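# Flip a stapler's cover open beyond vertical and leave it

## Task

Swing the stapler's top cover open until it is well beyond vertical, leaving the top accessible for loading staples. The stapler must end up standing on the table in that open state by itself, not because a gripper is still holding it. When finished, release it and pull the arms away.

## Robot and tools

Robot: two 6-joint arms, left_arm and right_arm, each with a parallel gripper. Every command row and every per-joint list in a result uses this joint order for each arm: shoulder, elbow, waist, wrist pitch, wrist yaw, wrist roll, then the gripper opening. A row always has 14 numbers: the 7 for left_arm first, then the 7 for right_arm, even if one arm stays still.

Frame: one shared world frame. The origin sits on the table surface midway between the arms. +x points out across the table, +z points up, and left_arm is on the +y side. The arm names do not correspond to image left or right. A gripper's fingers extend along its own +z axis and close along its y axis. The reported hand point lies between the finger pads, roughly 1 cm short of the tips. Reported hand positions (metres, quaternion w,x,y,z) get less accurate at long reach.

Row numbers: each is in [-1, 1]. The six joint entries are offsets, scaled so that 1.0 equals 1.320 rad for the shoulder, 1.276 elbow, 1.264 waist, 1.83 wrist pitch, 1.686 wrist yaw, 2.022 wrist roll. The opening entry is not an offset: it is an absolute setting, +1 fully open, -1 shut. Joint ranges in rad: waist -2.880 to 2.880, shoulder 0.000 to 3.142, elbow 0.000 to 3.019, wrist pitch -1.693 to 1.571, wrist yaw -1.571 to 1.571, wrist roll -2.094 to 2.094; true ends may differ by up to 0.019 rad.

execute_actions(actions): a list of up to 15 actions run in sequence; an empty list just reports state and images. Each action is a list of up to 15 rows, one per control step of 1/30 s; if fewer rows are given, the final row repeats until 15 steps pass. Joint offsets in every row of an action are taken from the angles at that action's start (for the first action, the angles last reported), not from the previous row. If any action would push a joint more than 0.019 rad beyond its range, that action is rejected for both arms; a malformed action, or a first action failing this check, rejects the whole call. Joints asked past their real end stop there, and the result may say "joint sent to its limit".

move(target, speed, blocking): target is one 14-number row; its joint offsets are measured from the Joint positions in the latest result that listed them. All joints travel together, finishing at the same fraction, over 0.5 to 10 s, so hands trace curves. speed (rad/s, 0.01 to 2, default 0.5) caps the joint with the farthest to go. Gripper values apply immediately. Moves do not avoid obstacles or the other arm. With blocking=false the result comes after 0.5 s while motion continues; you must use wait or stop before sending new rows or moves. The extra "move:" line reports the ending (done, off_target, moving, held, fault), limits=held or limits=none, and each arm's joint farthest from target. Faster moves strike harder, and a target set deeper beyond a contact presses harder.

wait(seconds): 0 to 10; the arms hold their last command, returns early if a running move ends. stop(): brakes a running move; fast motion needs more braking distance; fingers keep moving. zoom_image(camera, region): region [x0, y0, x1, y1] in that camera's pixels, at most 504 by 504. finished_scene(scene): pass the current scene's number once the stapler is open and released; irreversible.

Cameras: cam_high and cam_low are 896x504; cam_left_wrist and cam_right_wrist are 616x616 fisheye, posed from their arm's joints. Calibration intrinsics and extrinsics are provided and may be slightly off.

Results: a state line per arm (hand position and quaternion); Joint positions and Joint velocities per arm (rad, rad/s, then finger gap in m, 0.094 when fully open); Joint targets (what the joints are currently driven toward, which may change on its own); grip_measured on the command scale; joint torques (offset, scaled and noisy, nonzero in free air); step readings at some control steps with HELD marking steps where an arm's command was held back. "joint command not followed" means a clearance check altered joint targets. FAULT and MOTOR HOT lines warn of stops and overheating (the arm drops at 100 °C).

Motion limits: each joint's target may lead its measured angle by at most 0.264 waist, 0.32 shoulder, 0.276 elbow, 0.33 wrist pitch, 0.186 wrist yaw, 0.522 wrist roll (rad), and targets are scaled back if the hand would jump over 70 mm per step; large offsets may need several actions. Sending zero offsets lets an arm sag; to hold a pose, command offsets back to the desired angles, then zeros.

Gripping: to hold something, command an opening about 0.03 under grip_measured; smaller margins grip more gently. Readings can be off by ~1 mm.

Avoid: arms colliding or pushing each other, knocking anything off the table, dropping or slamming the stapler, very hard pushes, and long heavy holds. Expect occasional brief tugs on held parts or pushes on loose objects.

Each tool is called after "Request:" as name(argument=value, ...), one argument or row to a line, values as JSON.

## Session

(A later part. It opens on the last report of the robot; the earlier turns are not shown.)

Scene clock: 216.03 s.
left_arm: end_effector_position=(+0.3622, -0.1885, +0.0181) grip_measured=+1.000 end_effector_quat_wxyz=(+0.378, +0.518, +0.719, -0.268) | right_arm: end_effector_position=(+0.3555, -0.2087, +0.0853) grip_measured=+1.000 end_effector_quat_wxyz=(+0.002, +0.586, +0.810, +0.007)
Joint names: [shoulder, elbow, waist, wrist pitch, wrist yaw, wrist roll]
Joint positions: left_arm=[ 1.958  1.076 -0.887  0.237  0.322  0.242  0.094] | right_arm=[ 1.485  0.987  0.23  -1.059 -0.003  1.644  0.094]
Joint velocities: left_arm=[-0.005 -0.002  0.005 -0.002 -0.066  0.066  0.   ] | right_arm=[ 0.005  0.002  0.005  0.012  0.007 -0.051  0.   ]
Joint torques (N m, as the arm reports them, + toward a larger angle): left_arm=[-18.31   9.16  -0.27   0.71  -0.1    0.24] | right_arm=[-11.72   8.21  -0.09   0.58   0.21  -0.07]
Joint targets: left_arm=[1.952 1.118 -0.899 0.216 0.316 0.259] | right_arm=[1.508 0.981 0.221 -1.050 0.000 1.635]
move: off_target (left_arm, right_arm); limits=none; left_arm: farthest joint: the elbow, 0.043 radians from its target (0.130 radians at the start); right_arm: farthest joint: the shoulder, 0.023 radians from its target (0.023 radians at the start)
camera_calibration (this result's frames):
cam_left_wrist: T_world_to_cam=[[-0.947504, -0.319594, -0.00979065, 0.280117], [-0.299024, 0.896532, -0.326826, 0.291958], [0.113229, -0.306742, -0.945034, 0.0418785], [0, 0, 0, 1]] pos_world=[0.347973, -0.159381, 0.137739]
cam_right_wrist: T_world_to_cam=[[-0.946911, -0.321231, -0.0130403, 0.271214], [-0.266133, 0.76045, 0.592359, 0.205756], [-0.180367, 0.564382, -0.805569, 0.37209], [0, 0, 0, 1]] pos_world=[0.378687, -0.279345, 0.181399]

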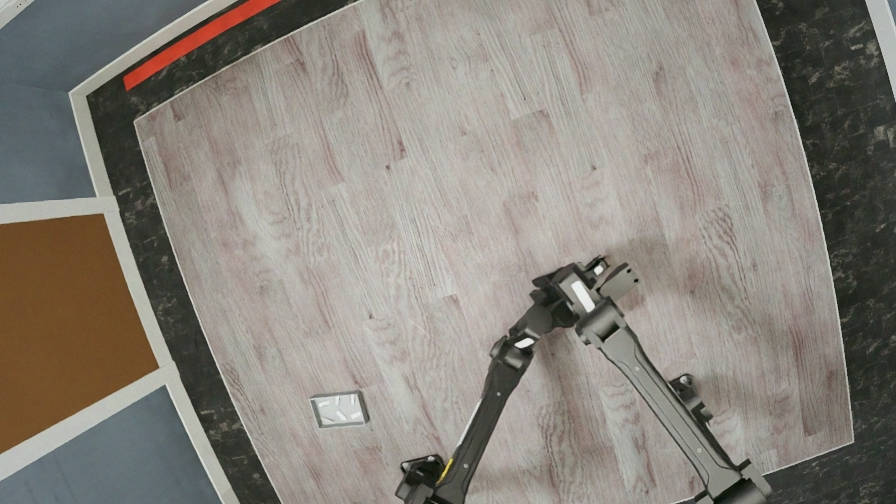

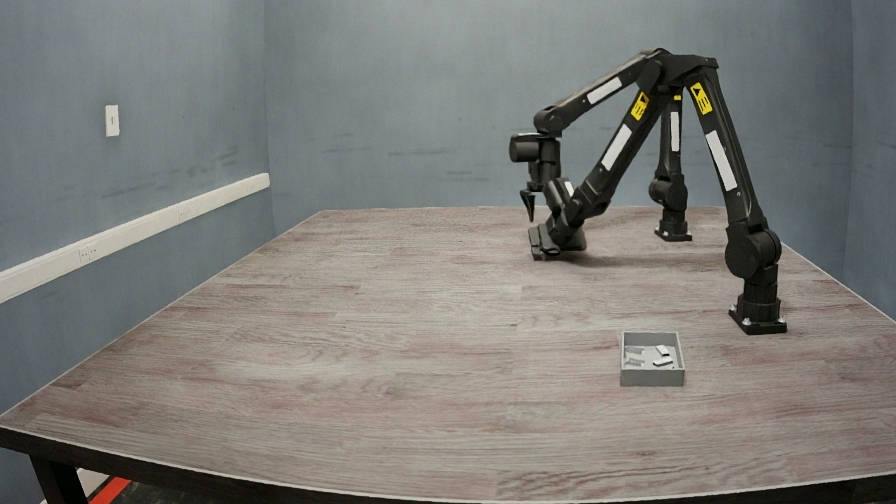

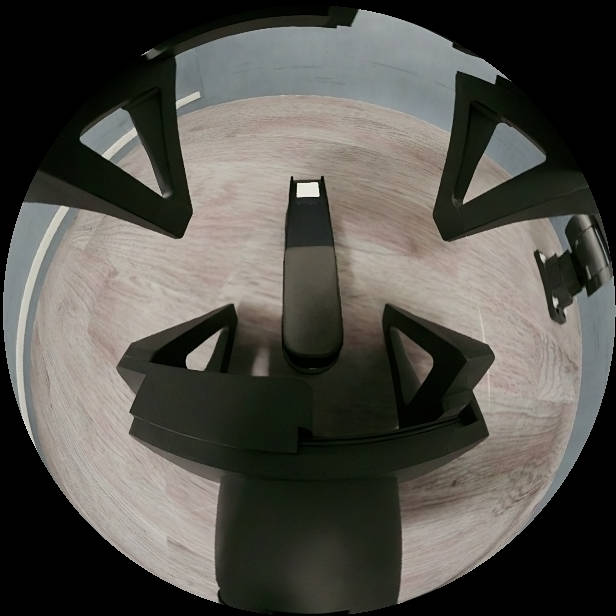

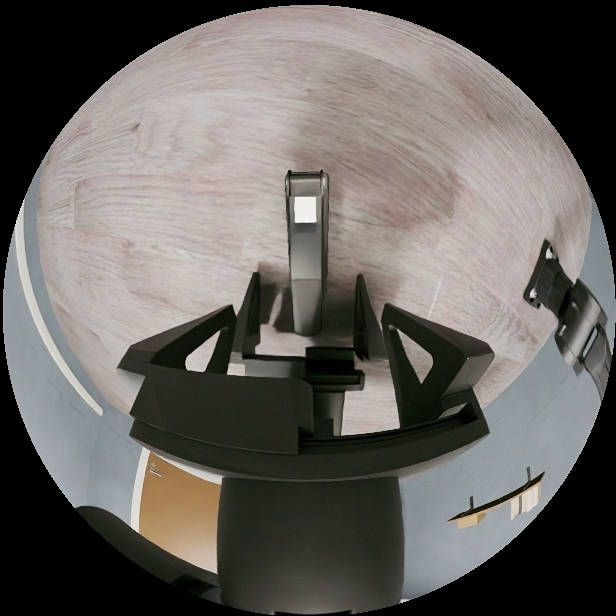

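Request:
move(
  target=[-0.0045, 0.0329, -0.0095, -0.0311, -0.0036, 0.0084, 1, 0.0174, -0.0047, -0.0071, 0.0049, 0.002, -0.0045, 1],
  speed=0.1,
)

Scene clock: 222.43 s.
left_arm: end_effector_position=(+0.3613, -0.1873, +0.0178) grip_measured=+1.000 end_effector_quat_wxyz=(+0.371, +0.521, +0.722, -0.263) | right_arm: end_effector_position=(+0.3555, -0.2087, +0.0853) grip_measured=+1.000 end_effector_quat_wxyz=(+0.002, +0.586, +0.810, +0.007)
Joint names: [shoulder, elbow, waist, wrist pitch, wrist yaw, wrist roll]
Joint positions: left_arm=[ 1.952  1.082 -0.888  0.204  0.319  0.249  0.094] | right_arm=[ 1.485  0.987  0.23  -1.059 -0.003  1.644  0.094]
Joint velocities: left_arm=[ 0.015 -0.012 -0.005 -0.007  0.007  0.007  0.   ] | right_arm=[-0.005 -0.002 -0.015  0.007 -0.095  0.007  0.   ]
Joint torques (N m, as the arm reports them, + toward a larger angle): left_arm=[-17.72   8.84  -0.36   0.64  -0.02   0.16] | right_arm=[-11.68   8.2   -0.08   0.58   0.21  -0.07]
Joint targets: left_arm=[1.952 1.118 -0.899 0.180 0.316 0.259] | right_arm=[1.508 0.981 0.221 -1.050 0.000 1.635]
move: off_target (left_arm, right_arm); limits=none; left_arm: farthest joint: the elbow, 0.036 radians from its target (0.042 radians at the start); right_arm: farthest joint: the shoulder, 0.023 radians from its target (0.023 radians at the start)
camera_calibration (this result's frames):
cam_left_wrist: T_world_to_cam=[[-0.948452, -0.316804, -0.00862492, 0.280483], [-0.298933, 0.903326, -0.307639, 0.291407], [0.105252, -0.289202, -0.951464, 0.0483604], [0, 0, 0, 1]] pos_world=[0.348046, -0.160391, 0.13808]
cam_right_wrist: T_world_to_cam=[[-0.946788, -0.321592, -0.0130417, 0.271095], [-0.266425, 0.760351, 0.592355, 0.20584], [-0.18058, 0.564309, -0.805572, 0.37215], [0, 0, 0, 1]] pos_world=[0.378714, -0.279336, 0.181399]

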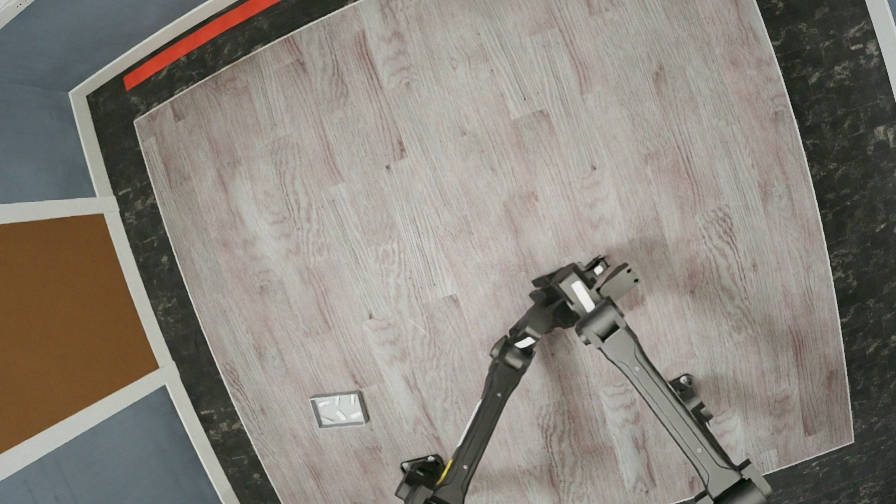

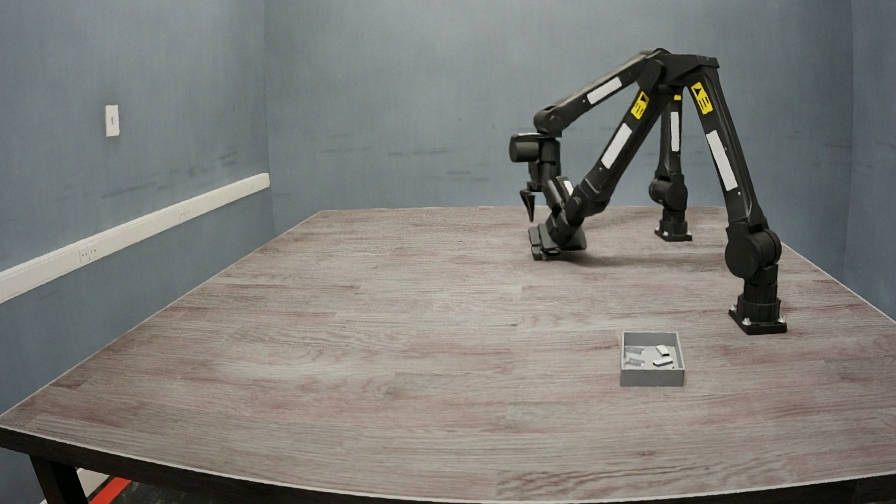

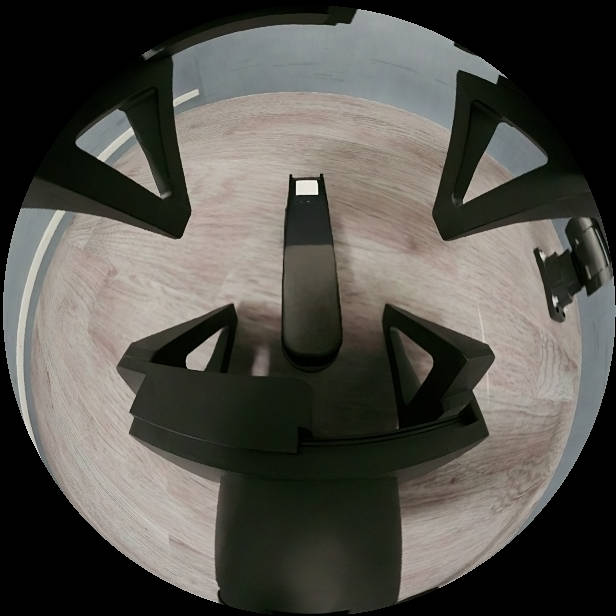

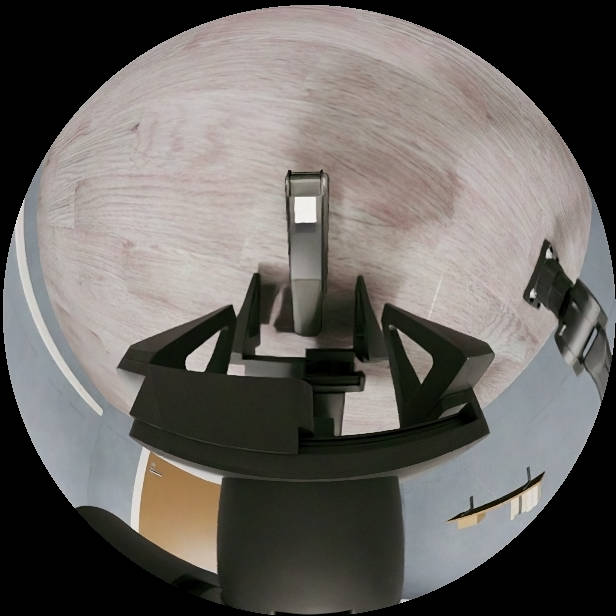

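Request:
move(
  target=[0.0, 0.0282, -0.0087, -0.0131, -0.0018, 0.0049, -0.3, 0.0174, -0.0047, -0.0071, 0.0049, 0.002, -0.0045, 1],
  speed=0.1,
)

Scene clock: 226.70 s.
left_arm: end_effector_position=(+0.3614, -0.1872, +0.0178) grip_measured=-0.281 end_effector_quat_wxyz=(+0.371, +0.521, +0.722, -0.263) | right_arm: end_effector_position=(+0.3555, -0.2087, +0.0853) grip_measured=+1.000 end_effector_quat_wxyz=(+0.002, +0.586, +0.810, +0.007)
Joint names: [shoulder, elbow, waist, wrist pitch, wrist yaw, wrist roll]
Joint positions: left_arm=[ 1.952  1.082 -0.888  0.204  0.319  0.249  0.034] | right_arm=[ 1.485  0.987  0.23  -1.059 -0.003  1.644  0.094]
Joint velocities: left_arm=[-0.005 -0.007 -0.005  0.012 -0.022  0.007 -0.001] | right_arm=[-0.015  0.007 -0.015  0.007 -0.022  0.007  0.   ]
Joint torques (N m, as the arm reports them, + toward a larger angle): left_arm=[-17.71   8.74  -0.22   0.64   0.07   0.16] | right_arm=[-11.71   8.21  -0.08   0.59   0.21  -0.06]
Joint targets: left_arm=[1.952 1.118 -0.899 0.180 0.316 0.259] | right_arm=[1.508 0.981 0.221 -1.050 0.000 1.635]
move: off_target (left_arm, right_arm); limits=none; left_arm: farthest joint: the elbow, 0.036 radians from its target (0.036 radians at the start); right_arm: farthest joint: the shoulder, 0.023 radians from its target (0.023 radians at the start)
camera_calibration (this result's frames):
cam_left_wrist: T_world_to_cam=[[-0.948259, -0.31737, -0.00905861, 0.280442], [-0.299366, 0.903243, -0.307462, 0.291519], [0.105761, -0.288841, -0.951517, 0.0482256], [0, 0, 0, 1]] pos_world=[0.348102, -0.160379, 0.138059]
cam_right_wrist: T_world_to_cam=[[-0.946788, -0.321592, -0.0130417, 0.271095], [-0.266425, 0.760351, 0.592355, 0.20584], [-0.18058, 0.564309, -0.805572, 0.37215], [0, 0, 0, 1]] pos_world=[0.378714, -0.279336, 0.181399]

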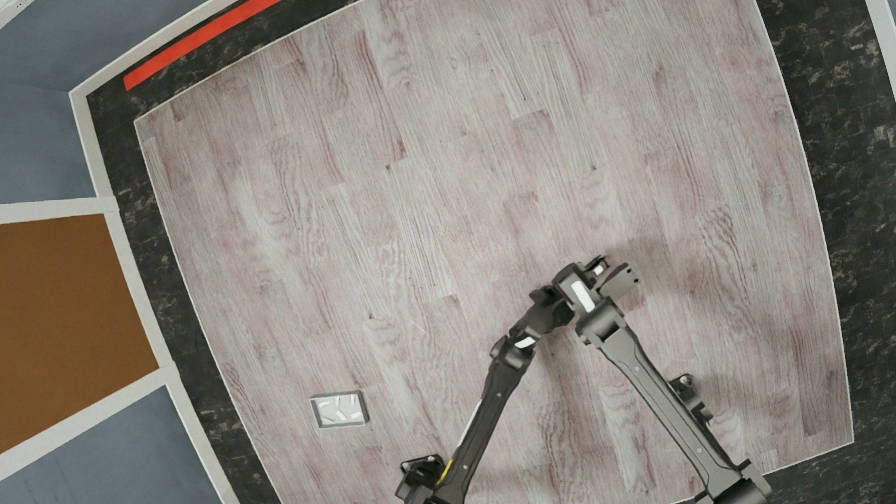

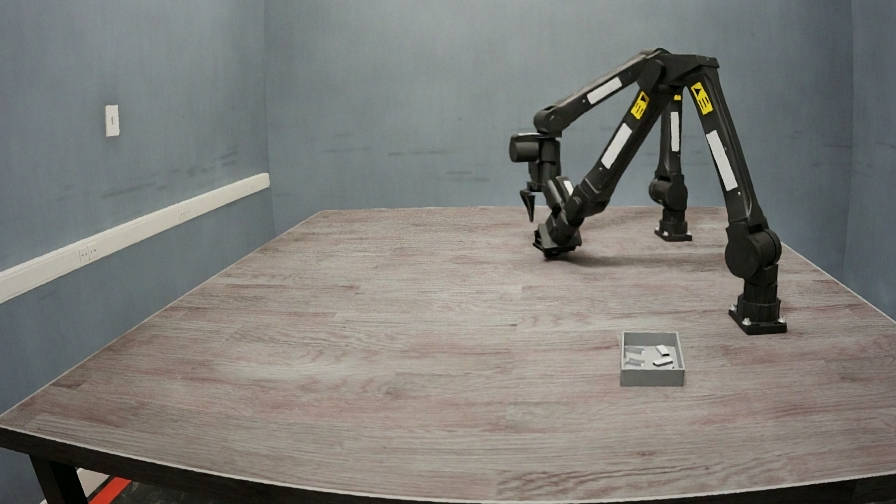

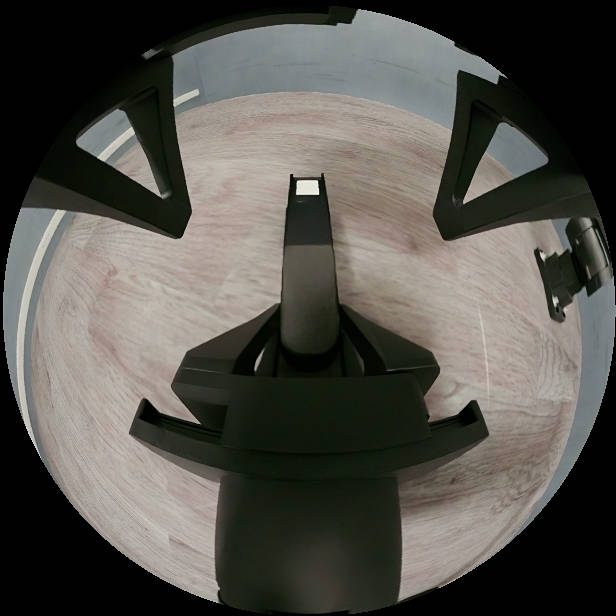

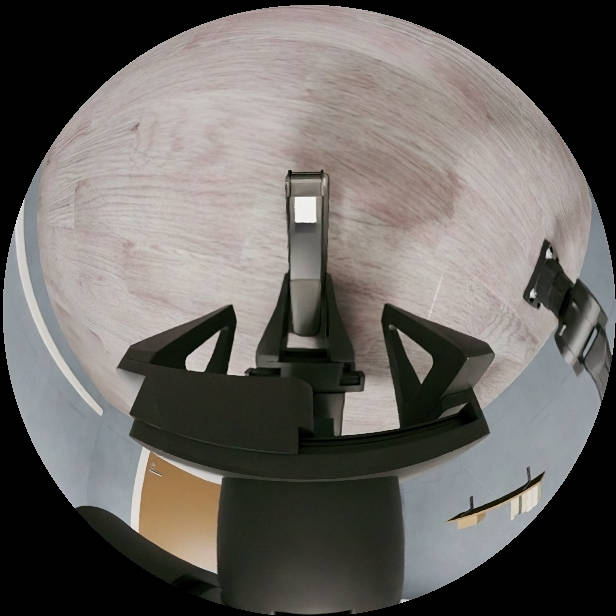

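Request:
move(
  target=[0.0, 0.0282, -0.0087, -0.0131, -0.0018, 0.0049, -0.315, 0.0612, -0.0155, -0.1687, 0.002, -0.2675, -0.1123, 0.06],
  speed=0.35,
)

Scene clock: 242.37 s.
left_arm: end_effector_position=(+0.3614, -0.1872, +0.0178) grip_measured=-0.284 end_effector_quat_wxyz=(+0.371, +0.521, +0.722, -0.263) | right_arm: end_effector_position=(+0.3576, -0.2157, +0.0787) grip_measured=+0.061 end_effector_quat_wxyz=(-0.178, +0.572, +0.789, +0.137)
Joint names: [shoulder, elbow, waist, wrist pitch, wrist yaw, wrist roll]
Joint positions: left_arm=[ 1.952  1.082 -0.888  0.204  0.319  0.249  0.034] | right_arm=[ 1.538  0.974  0.022 -1.059 -0.451  1.426  0.05 ]
Joint velocities: left_arm=[ 0.005 -0.002 -0.015 -0.002 -0.066  0.022 -0.001] | right_arm=[-0.015 -0.007 -0.015  0.012 -0.051  0.022 -0.   ]
Joint torques (N m, as the arm reports them, + toward a larger angle): left_arm=[-17.73   8.73  -0.23   0.69   0.03   0.16] | right_arm=[-11.86   7.69   0.3    0.28  -0.44  -0.05]
Joint targets: left_arm=[1.952 1.118 -0.899 0.180 0.316 0.259] | right_arm=[1.566 0.967 0.017 -1.055 -0.454 1.416]
move: off_target (left_arm, right_arm); limits=none; left_arm: farthest joint: the elbow, 0.036 radians from its target (0.036 radians at the start); right_arm: farthest joint: the shoulder, 0.028 radians from its target (0.081 radians at the start)
camera_calibration (this result's frames):
cam_left_wrist: T_world_to_cam=[[-0.948259, -0.31737, -0.00905861, 0.280442], [-0.299366, 0.903243, -0.307462, 0.291519], [0.105761, -0.288841, -0.951517, 0.0482256], [0, 0, 0, 1]] pos_world=[0.348102, -0.160379, 0.138059]
cam_right_wrist: T_world_to_cam=[[-0.948431, -0.316642, -0.0147403, 0.2726], [-0.160627, 0.439994, 0.883518, 0.0858036], [-0.273273, 0.840323, -0.468165, 0.43737], [0, 0, 0, 1]] pos_world=[0.391846, -0.318968, 0.13297]

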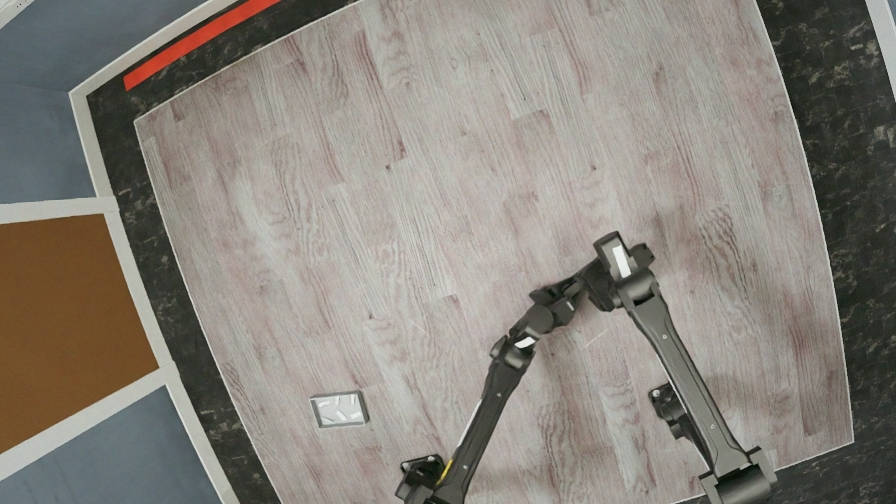

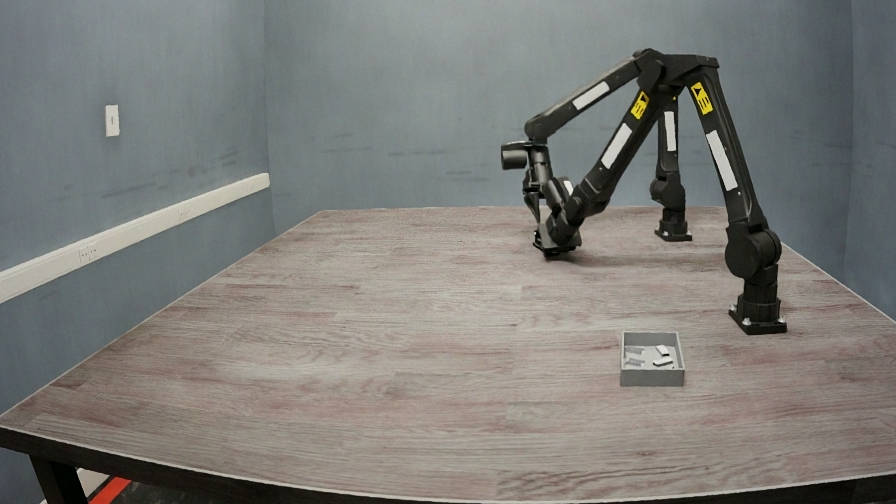

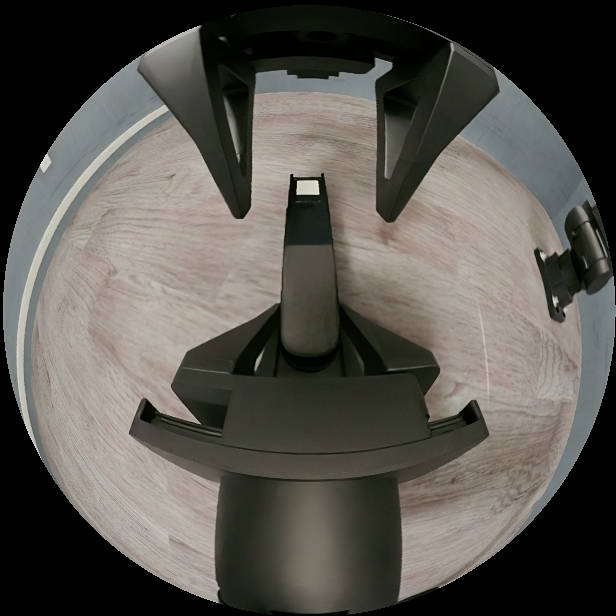

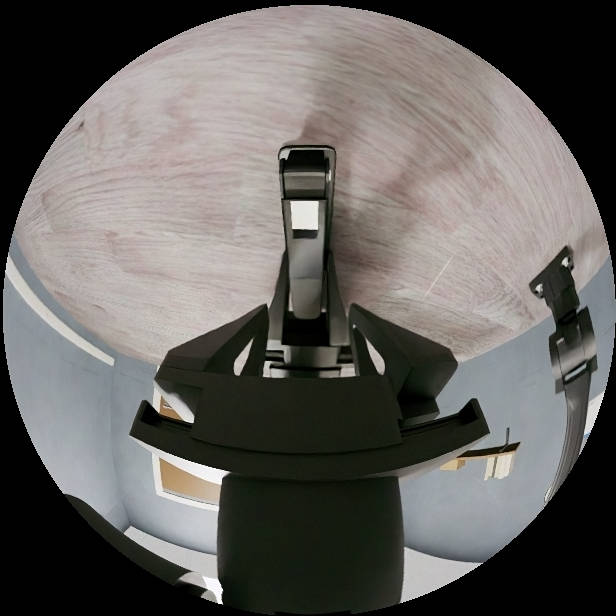

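Request:
move(
  target=[0.0, 0.0282, -0.0087, -0.0131, -0.0018, 0.0049, -0.315, 0.0541, -0.0279, -0.004, 0.0448, -0.0018, -0.005, 0.06],
  speed=0.15,
)

Scene clock: 248.33 s.
left_arm: end_effector_position=(+0.3614, -0.1872, +0.0178) grip_measured=-0.284 end_effector_quat_wxyz=(+0.371, +0.521, +0.722, -0.263) | right_arm: end_effector_position=(+0.3573, -0.2158, +0.0505) grip_measured=+0.061 end_effector_quat_wxyz=(-0.181, +0.572, +0.789, +0.134)
Joint names: [shoulder, elbow, waist, wrist pitch, wrist yaw, wrist roll]
Joint positions: left_arm=[ 1.952  1.082 -0.888  0.204  0.319  0.249  0.034] | right_arm=[ 1.587  0.943  0.022 -0.985 -0.451  1.425  0.05 ]
Joint velocities: left_arm=[-0.005  0.002 -0.005  0.007 -0.022 -0.007  0.001] | right_arm=[-0.005  0.002 -0.005  0.002  0.051  0.007 -0.001]
Joint torques (N m, as the arm reports them, + toward a larger angle): left_arm=[-17.98   8.69  -0.09   0.63   0.03   0.17] | right_arm=[-12.8    7.5    0.24   0.45  -0.44  -0.07]
Joint targets: left_arm=[1.952 1.118 -0.899 0.180 0.316 0.259] | right_arm=[1.609 0.938 0.017 -0.976 -0.454 1.416]
move: off_target (left_arm, right_arm); limits=none; left_arm: farthest joint: the elbow, 0.036 radians from its target (0.036 radians at the start); right_arm: farthest joint: the shoulder, 0.023 radians from its target (0.072 radians at the start)
camera_calibration (this result's frames):
cam_left_wrist: T_world_to_cam=[[-0.948259, -0.31737, -0.00905861, 0.280442], [-0.299366, 0.903243, -0.307462, 0.291519], [0.105761, -0.288841, -0.951517, 0.0482256], [0, 0, 0, 1]] pos_world=[0.348102, -0.160379, 0.138059]
cam_right_wrist: T_world_to_cam=[[-0.948284, -0.317305, -0.00865208, 0.271347], [-0.155577, 0.440848, 0.883996, 0.109101], [-0.276682, 0.839625, -0.467415, 0.42513], [0, 0, 0, 1]] pos_world=[0.391913, -0.318948, 0.104615]

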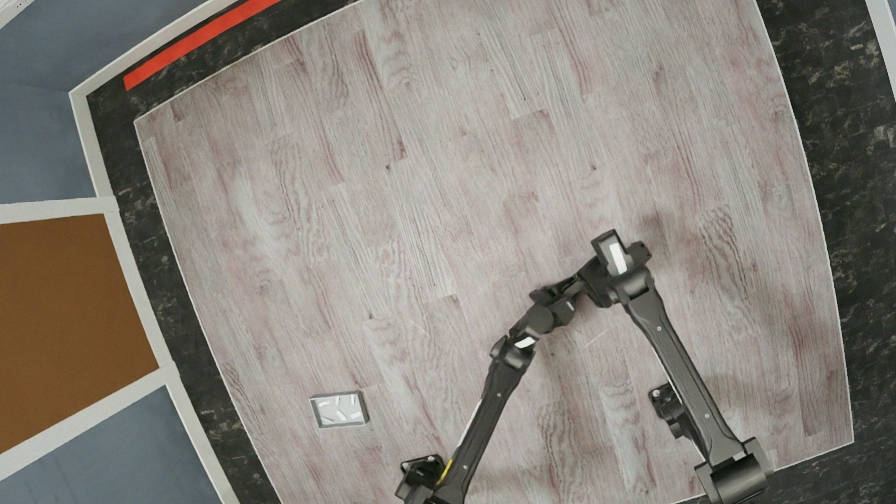

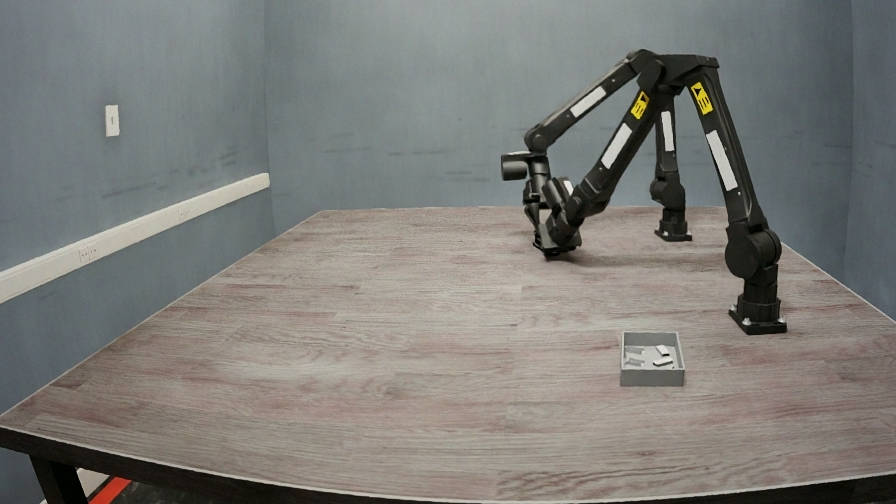

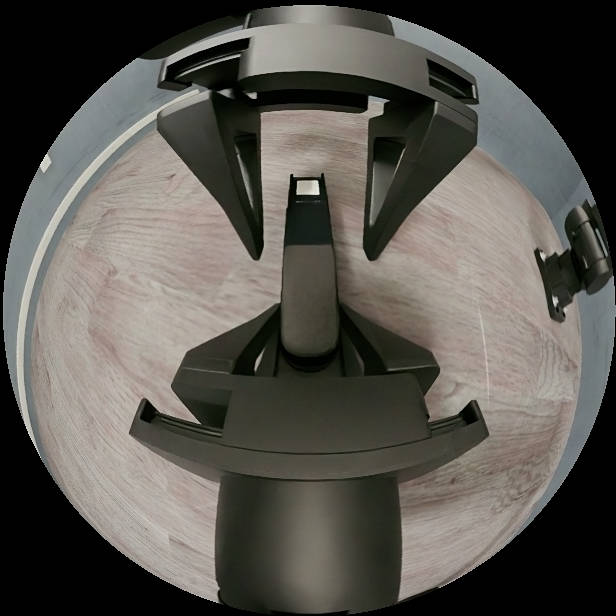

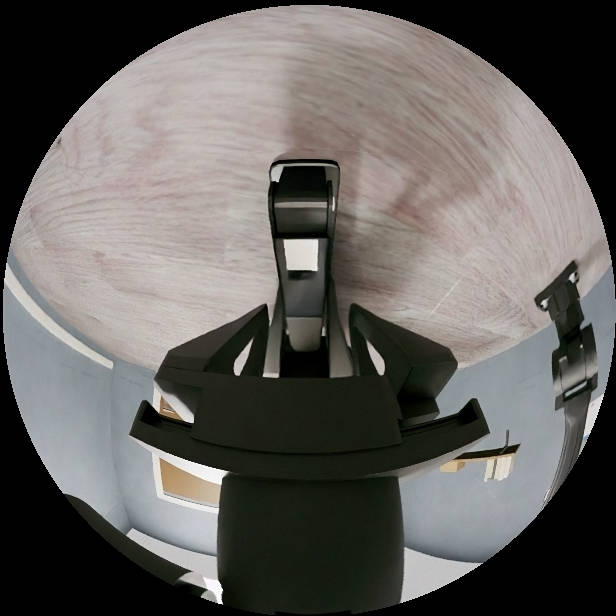

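Request:
zoom_image(
  camera="cam_right_wrist",
  region=[230, 150, 390, 380],
)

Region (230, 150, 390, 380) of cam_right_wrist's 616x616 image, scaled by 2.191, with more detail than that image has; it fills the left 351 columns of this view, and the rest is white.

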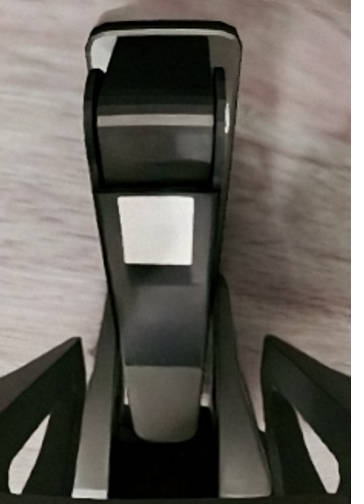

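Request:
execute_actions(
  actions=[
    [[0.0, 0.0282, -0.0087, -0.0131, -0.0018, 0.0049, -0.315, 0.0267, -0.0039, -0.004, 0.0121, -0.0018, -0.0045, 0.06]],
    [[0.0, 0.0282, -0.0087, -0.0131, -0.0018, 0.0049, -0.315, 0.0174, -0.0039, -0.004, 0.0049, -0.0018, -0.0045, -0.52]],
    [[0.0, 0.0282, -0.0087, -0.0131, -0.0018, 0.0049, -0.315, 0.0174, -0.0039, -0.004, 0.0049, -0.0018, -0.0045, -0.52]],
  ],
)

Scene clock: 262.47 s.
left_arm: end_effector_position=(+0.3614, -0.1872, +0.0178) grip_measured=-0.284 end_effector_quat_wxyz=(+0.371, +0.521, +0.722, -0.263) | right_arm: end_effector_position=(+0.3600, -0.2152, +0.0482) grip_measured=-0.515 end_effector_quat_wxyz=(-0.178, +0.571, +0.790, +0.138)
Joint names: [shoulder, elbow, waist, wrist pitch, wrist yaw, wrist roll]
Joint positions: left_arm=[ 1.952  1.082 -0.888  0.204  0.319  0.249  0.034] | right_arm=[ 1.592  0.943  0.022 -0.971 -0.451  1.424  0.023]
Joint velocities: left_arm=[ 0.005 -0.002 -0.005 -0.002 -0.037 -0.022  0.   ] | right_arm=[ 0.005  0.002  0.005 -0.002 -0.022 -0.066 -0.001]
Joint torques (N m, as the arm reports them, + toward a larger angle): left_arm=[-17.82   8.74  -0.28   0.67   0.03   0.17] | right_arm=[-12.64   7.39   0.24   0.48  -0.44  -0.07]
Joint targets: left_arm=[1.952 1.118 -0.899 0.180 0.316 0.259] | right_arm=[1.615 0.938 0.017 -0.962 -0.454 1.415]
Step readings (joint positions; steps 1 to 15: 1st action; 16 to 30: 2nd action; 31 to 45: 3rd action):
0: left_arm=[1.952 1.082 -0.888 0.204 0.319 0.249] | right_arm=[1.587 0.943 0.022 -0.985 -0.451 1.425]
1: left_arm=[1.952 1.082 -0.888 0.204 0.319 0.249] | right_arm=[1.587 0.943 0.022 -0.983 -0.451 1.425]
2: left_arm=[1.952 1.082 -0.888 0.204 0.319 0.249] | right_arm=[1.587 0.943 0.022 -0.979 -0.451 1.425]
4: left_arm=[1.952 1.082 -0.888 0.204 0.319 0.249] | right_arm=[1.589 0.943 0.022 -0.974 -0.451 1.425]
8: left_arm=[1.952 1.082 -0.888 0.204 0.319 0.249] | right_arm=[1.592 0.943 0.022 -0.972 -0.451 1.425]
15: left_arm=[1.952 1.082 -0.888 0.204 0.319 0.249] | right_arm=[1.592 0.943 0.022 -0.972 -0.451 1.425]
16: left_arm=[1.952 1.082 -0.888 0.204 0.319 0.249] | right_arm=[1.592 0.943 0.022 -0.972 -0.451 1.424]
17: left_arm=[1.952 1.082 -0.888 0.204 0.319 0.249] | right_arm=[1.592 0.943 0.022 -0.972 -0.451 1.424]
19: left_arm=[1.952 1.082 -0.888 0.204 0.319 0.249] | right_arm=[1.592 0.943 0.022 -0.971 -0.451 1.424]
23: left_arm=[1.952 1.082 -0.888 0.204 0.319 0.249] | right_arm=[1.592 0.943 0.022 -0.971 -0.451 1.424]
30: left_arm=[1.952 1.082 -0.888 0.204 0.319 0.249] | right_arm=[1.592 0.943 0.022 -0.971 -0.451 1.424]
31: left_arm=[1.952 1.082 -0.888 0.204 0.319 0.249] | right_arm=[1.592 0.943 0.022 -0.971 -0.451 1.424]
32: left_arm=[1.952 1.082 -0.888 0.204 0.319 0.249] | right_arm=[1.592 0.943 0.022 -0.971 -0.451 1.424]
34: left_arm=[1.952 1.082 -0.888 0.204 0.319 0.249] | right_arm=[1.592 0.943 0.022 -0.971 -0.451 1.424]
38: left_arm=[1.952 1.082 -0.888 0.204 0.319 0.249] | right_arm=[1.592 0.943 0.022 -0.971 -0.451 1.424]
45: Joint positions above
camera_calibration (this result's frames):
cam_left_wrist: T_world_to_cam=[[-0.948259, -0.31737, -0.00905861, 0.280442], [-0.299366, 0.903243, -0.307462, 0.291519], [0.105761, -0.288841, -0.951517, 0.0482256], [0, 0, 0, 1]] pos_world=[0.348102, -0.160379, 0.138059]
cam_right_wrist: T_world_to_cam=[[-0.947962, -0.317909, -0.0173499, 0.274242], [-0.163383, 0.438967, 0.883524, 0.113691], [-0.273264, 0.840382, -0.468065, 0.423317], [0, 0, 0, 1]] pos_world=[0.394224, -0.31847, 0.10245]

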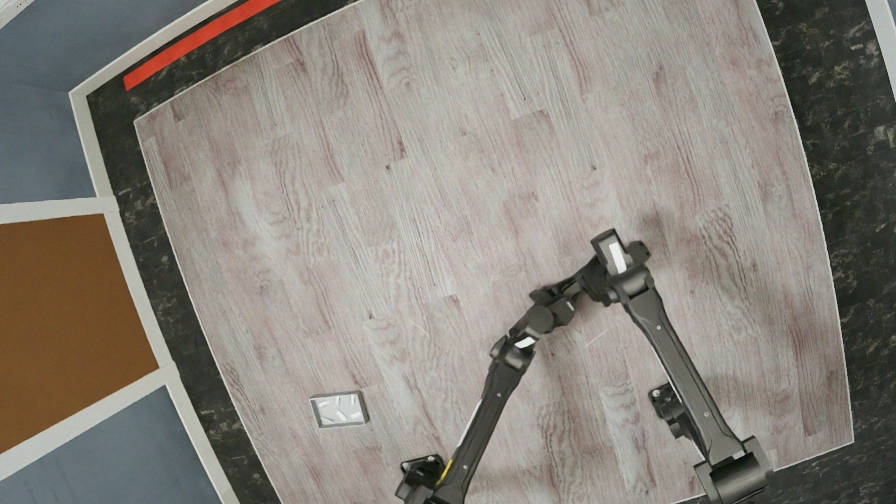

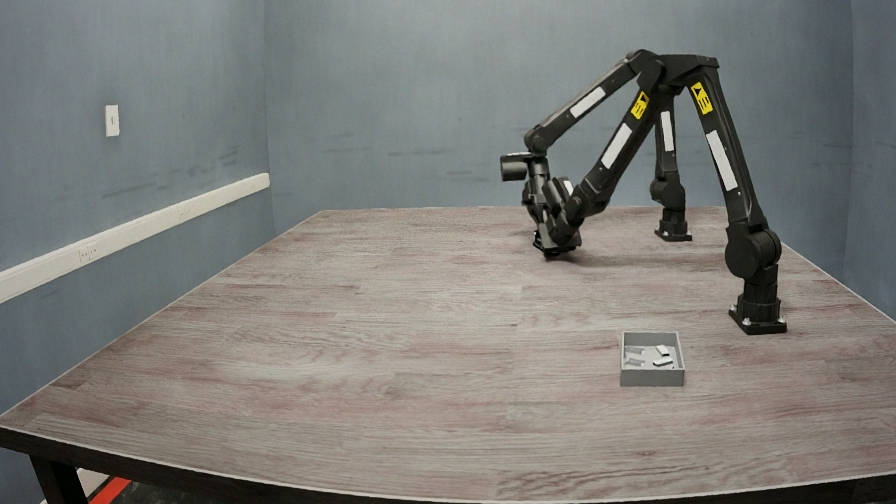

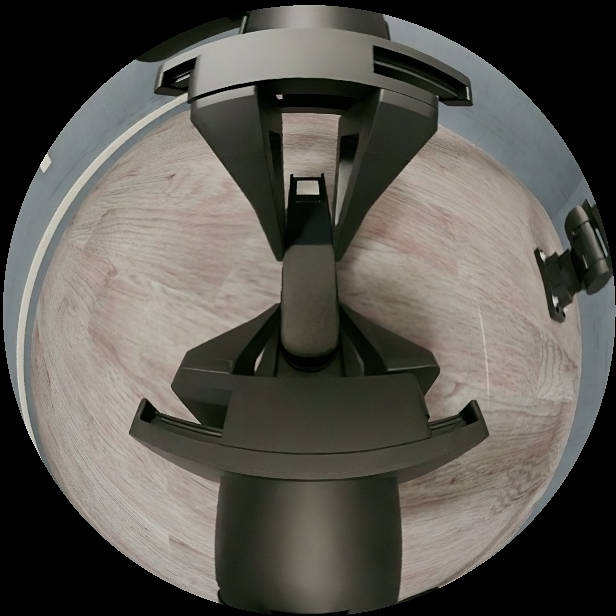

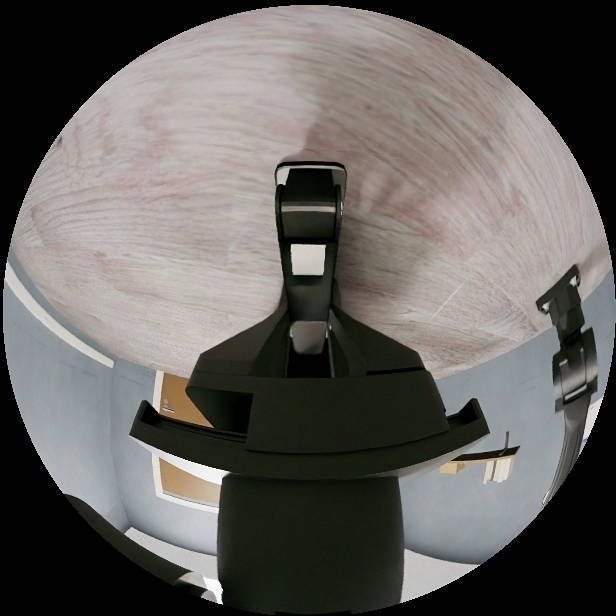

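Request:
move(
  target=[0.0, 0.0282, -0.0087, -0.0131, -0.0018, 0.0049, -0.315, -0.0223, 0.0305, -0.014, -0.0286, -0.0018, -0.0045, -0.55],
  speed=0.06,
)

Scene clock: 270.50 s.
left_arm: end_effector_position=(+0.3569, -0.1905, +0.0179) grip_measured=-0.284 end_effector_quat_wxyz=(+0.369, +0.524, +0.720, -0.266) | right_arm: end_effector_position=(+0.3550, -0.2187, +0.0486) grip_measured=-0.534 end_effector_quat_wxyz=(-0.186, +0.575, +0.786, +0.129)
Joint names: [shoulder, elbow, waist, wrist pitch, wrist yaw, wrist roll]
Joint positions: left_arm=[ 1.952  1.082 -0.895  0.204  0.322  0.249  0.034] | right_arm=[ 1.592  0.943  0.016 -0.997 -0.451  1.422  0.022]
Joint velocities: left_arm=[ 0.005 -0.012 -0.024  0.012  0.007  0.007 -0.001] | right_arm=[-0.005  0.002 -0.015  0.002  0.081 -0.081  0.001]
Joint torques (N m, as the arm reports them, + toward a larger angle): left_arm=[-17.86   8.73   0.16   0.59  -0.14   0.17] | right_arm=[-17.17  11.13  -0.29  -0.89  -0.44  -0.04]
Joint targets: left_arm=[1.952 1.118 -0.899 0.180 0.316 0.259] | right_arm=[1.563 0.982 0.004 -1.024 -0.454 1.415]
move: off_target (left_arm, right_arm); limits=none; left_arm: farthest joint: the elbow, 0.036 radians from its target (0.036 radians at the start); right_arm: farthest joint: the elbow, 0.039 radians from its target (0.039 radians at the start)
camera_calibration (this result's frames):
cam_left_wrist: T_world_to_cam=[[-0.951405, -0.307854, -0.00732449, 0.278048], [-0.290731, 0.905818, -0.308172, 0.290548], [0.101507, -0.291067, -0.951303, 0.0489545], [0, 0, 0, 1]] pos_world=[0.344038, -0.163336, 0.138146]
cam_right_wrist: T_world_to_cam=[[-0.949481, -0.313729, 0.0077055, 0.26866], [-0.139374, 0.443553, 0.885345, 0.106449], [-0.281176, 0.839544, -0.464871, 0.427519], [0, 0, 0, 1]] pos_world=[0.390132, -0.321851, 0.102427]

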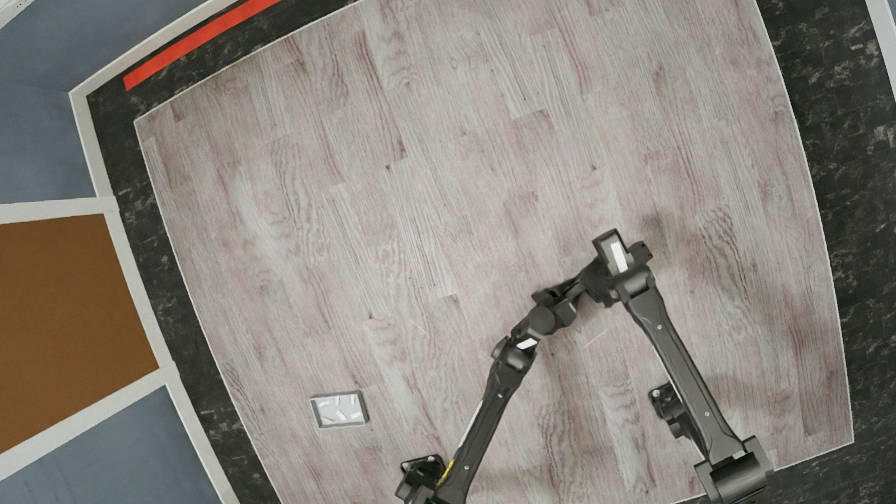

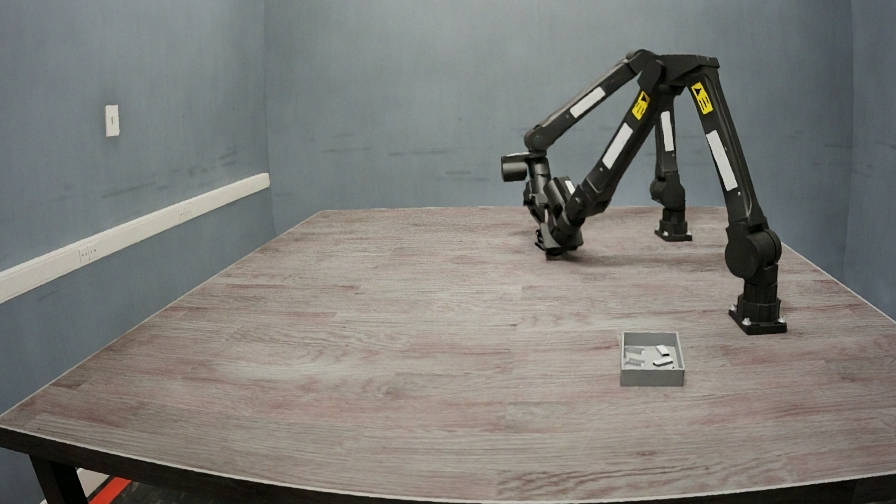

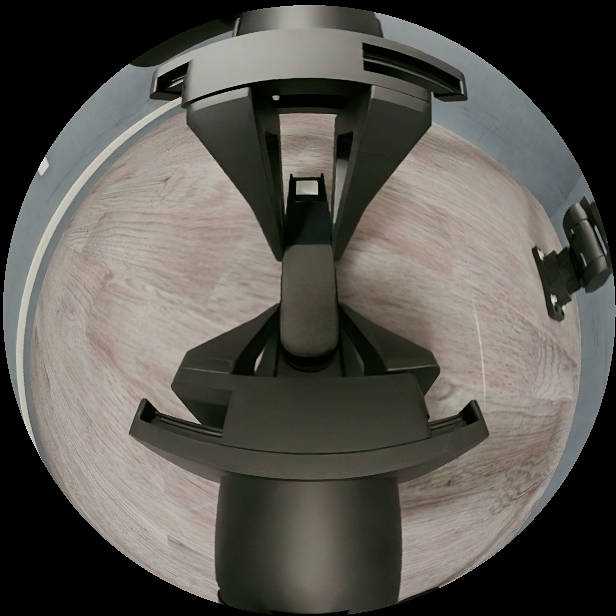

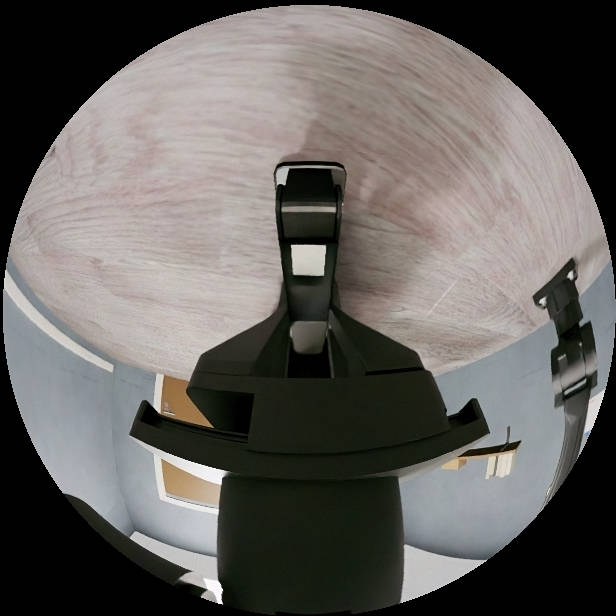

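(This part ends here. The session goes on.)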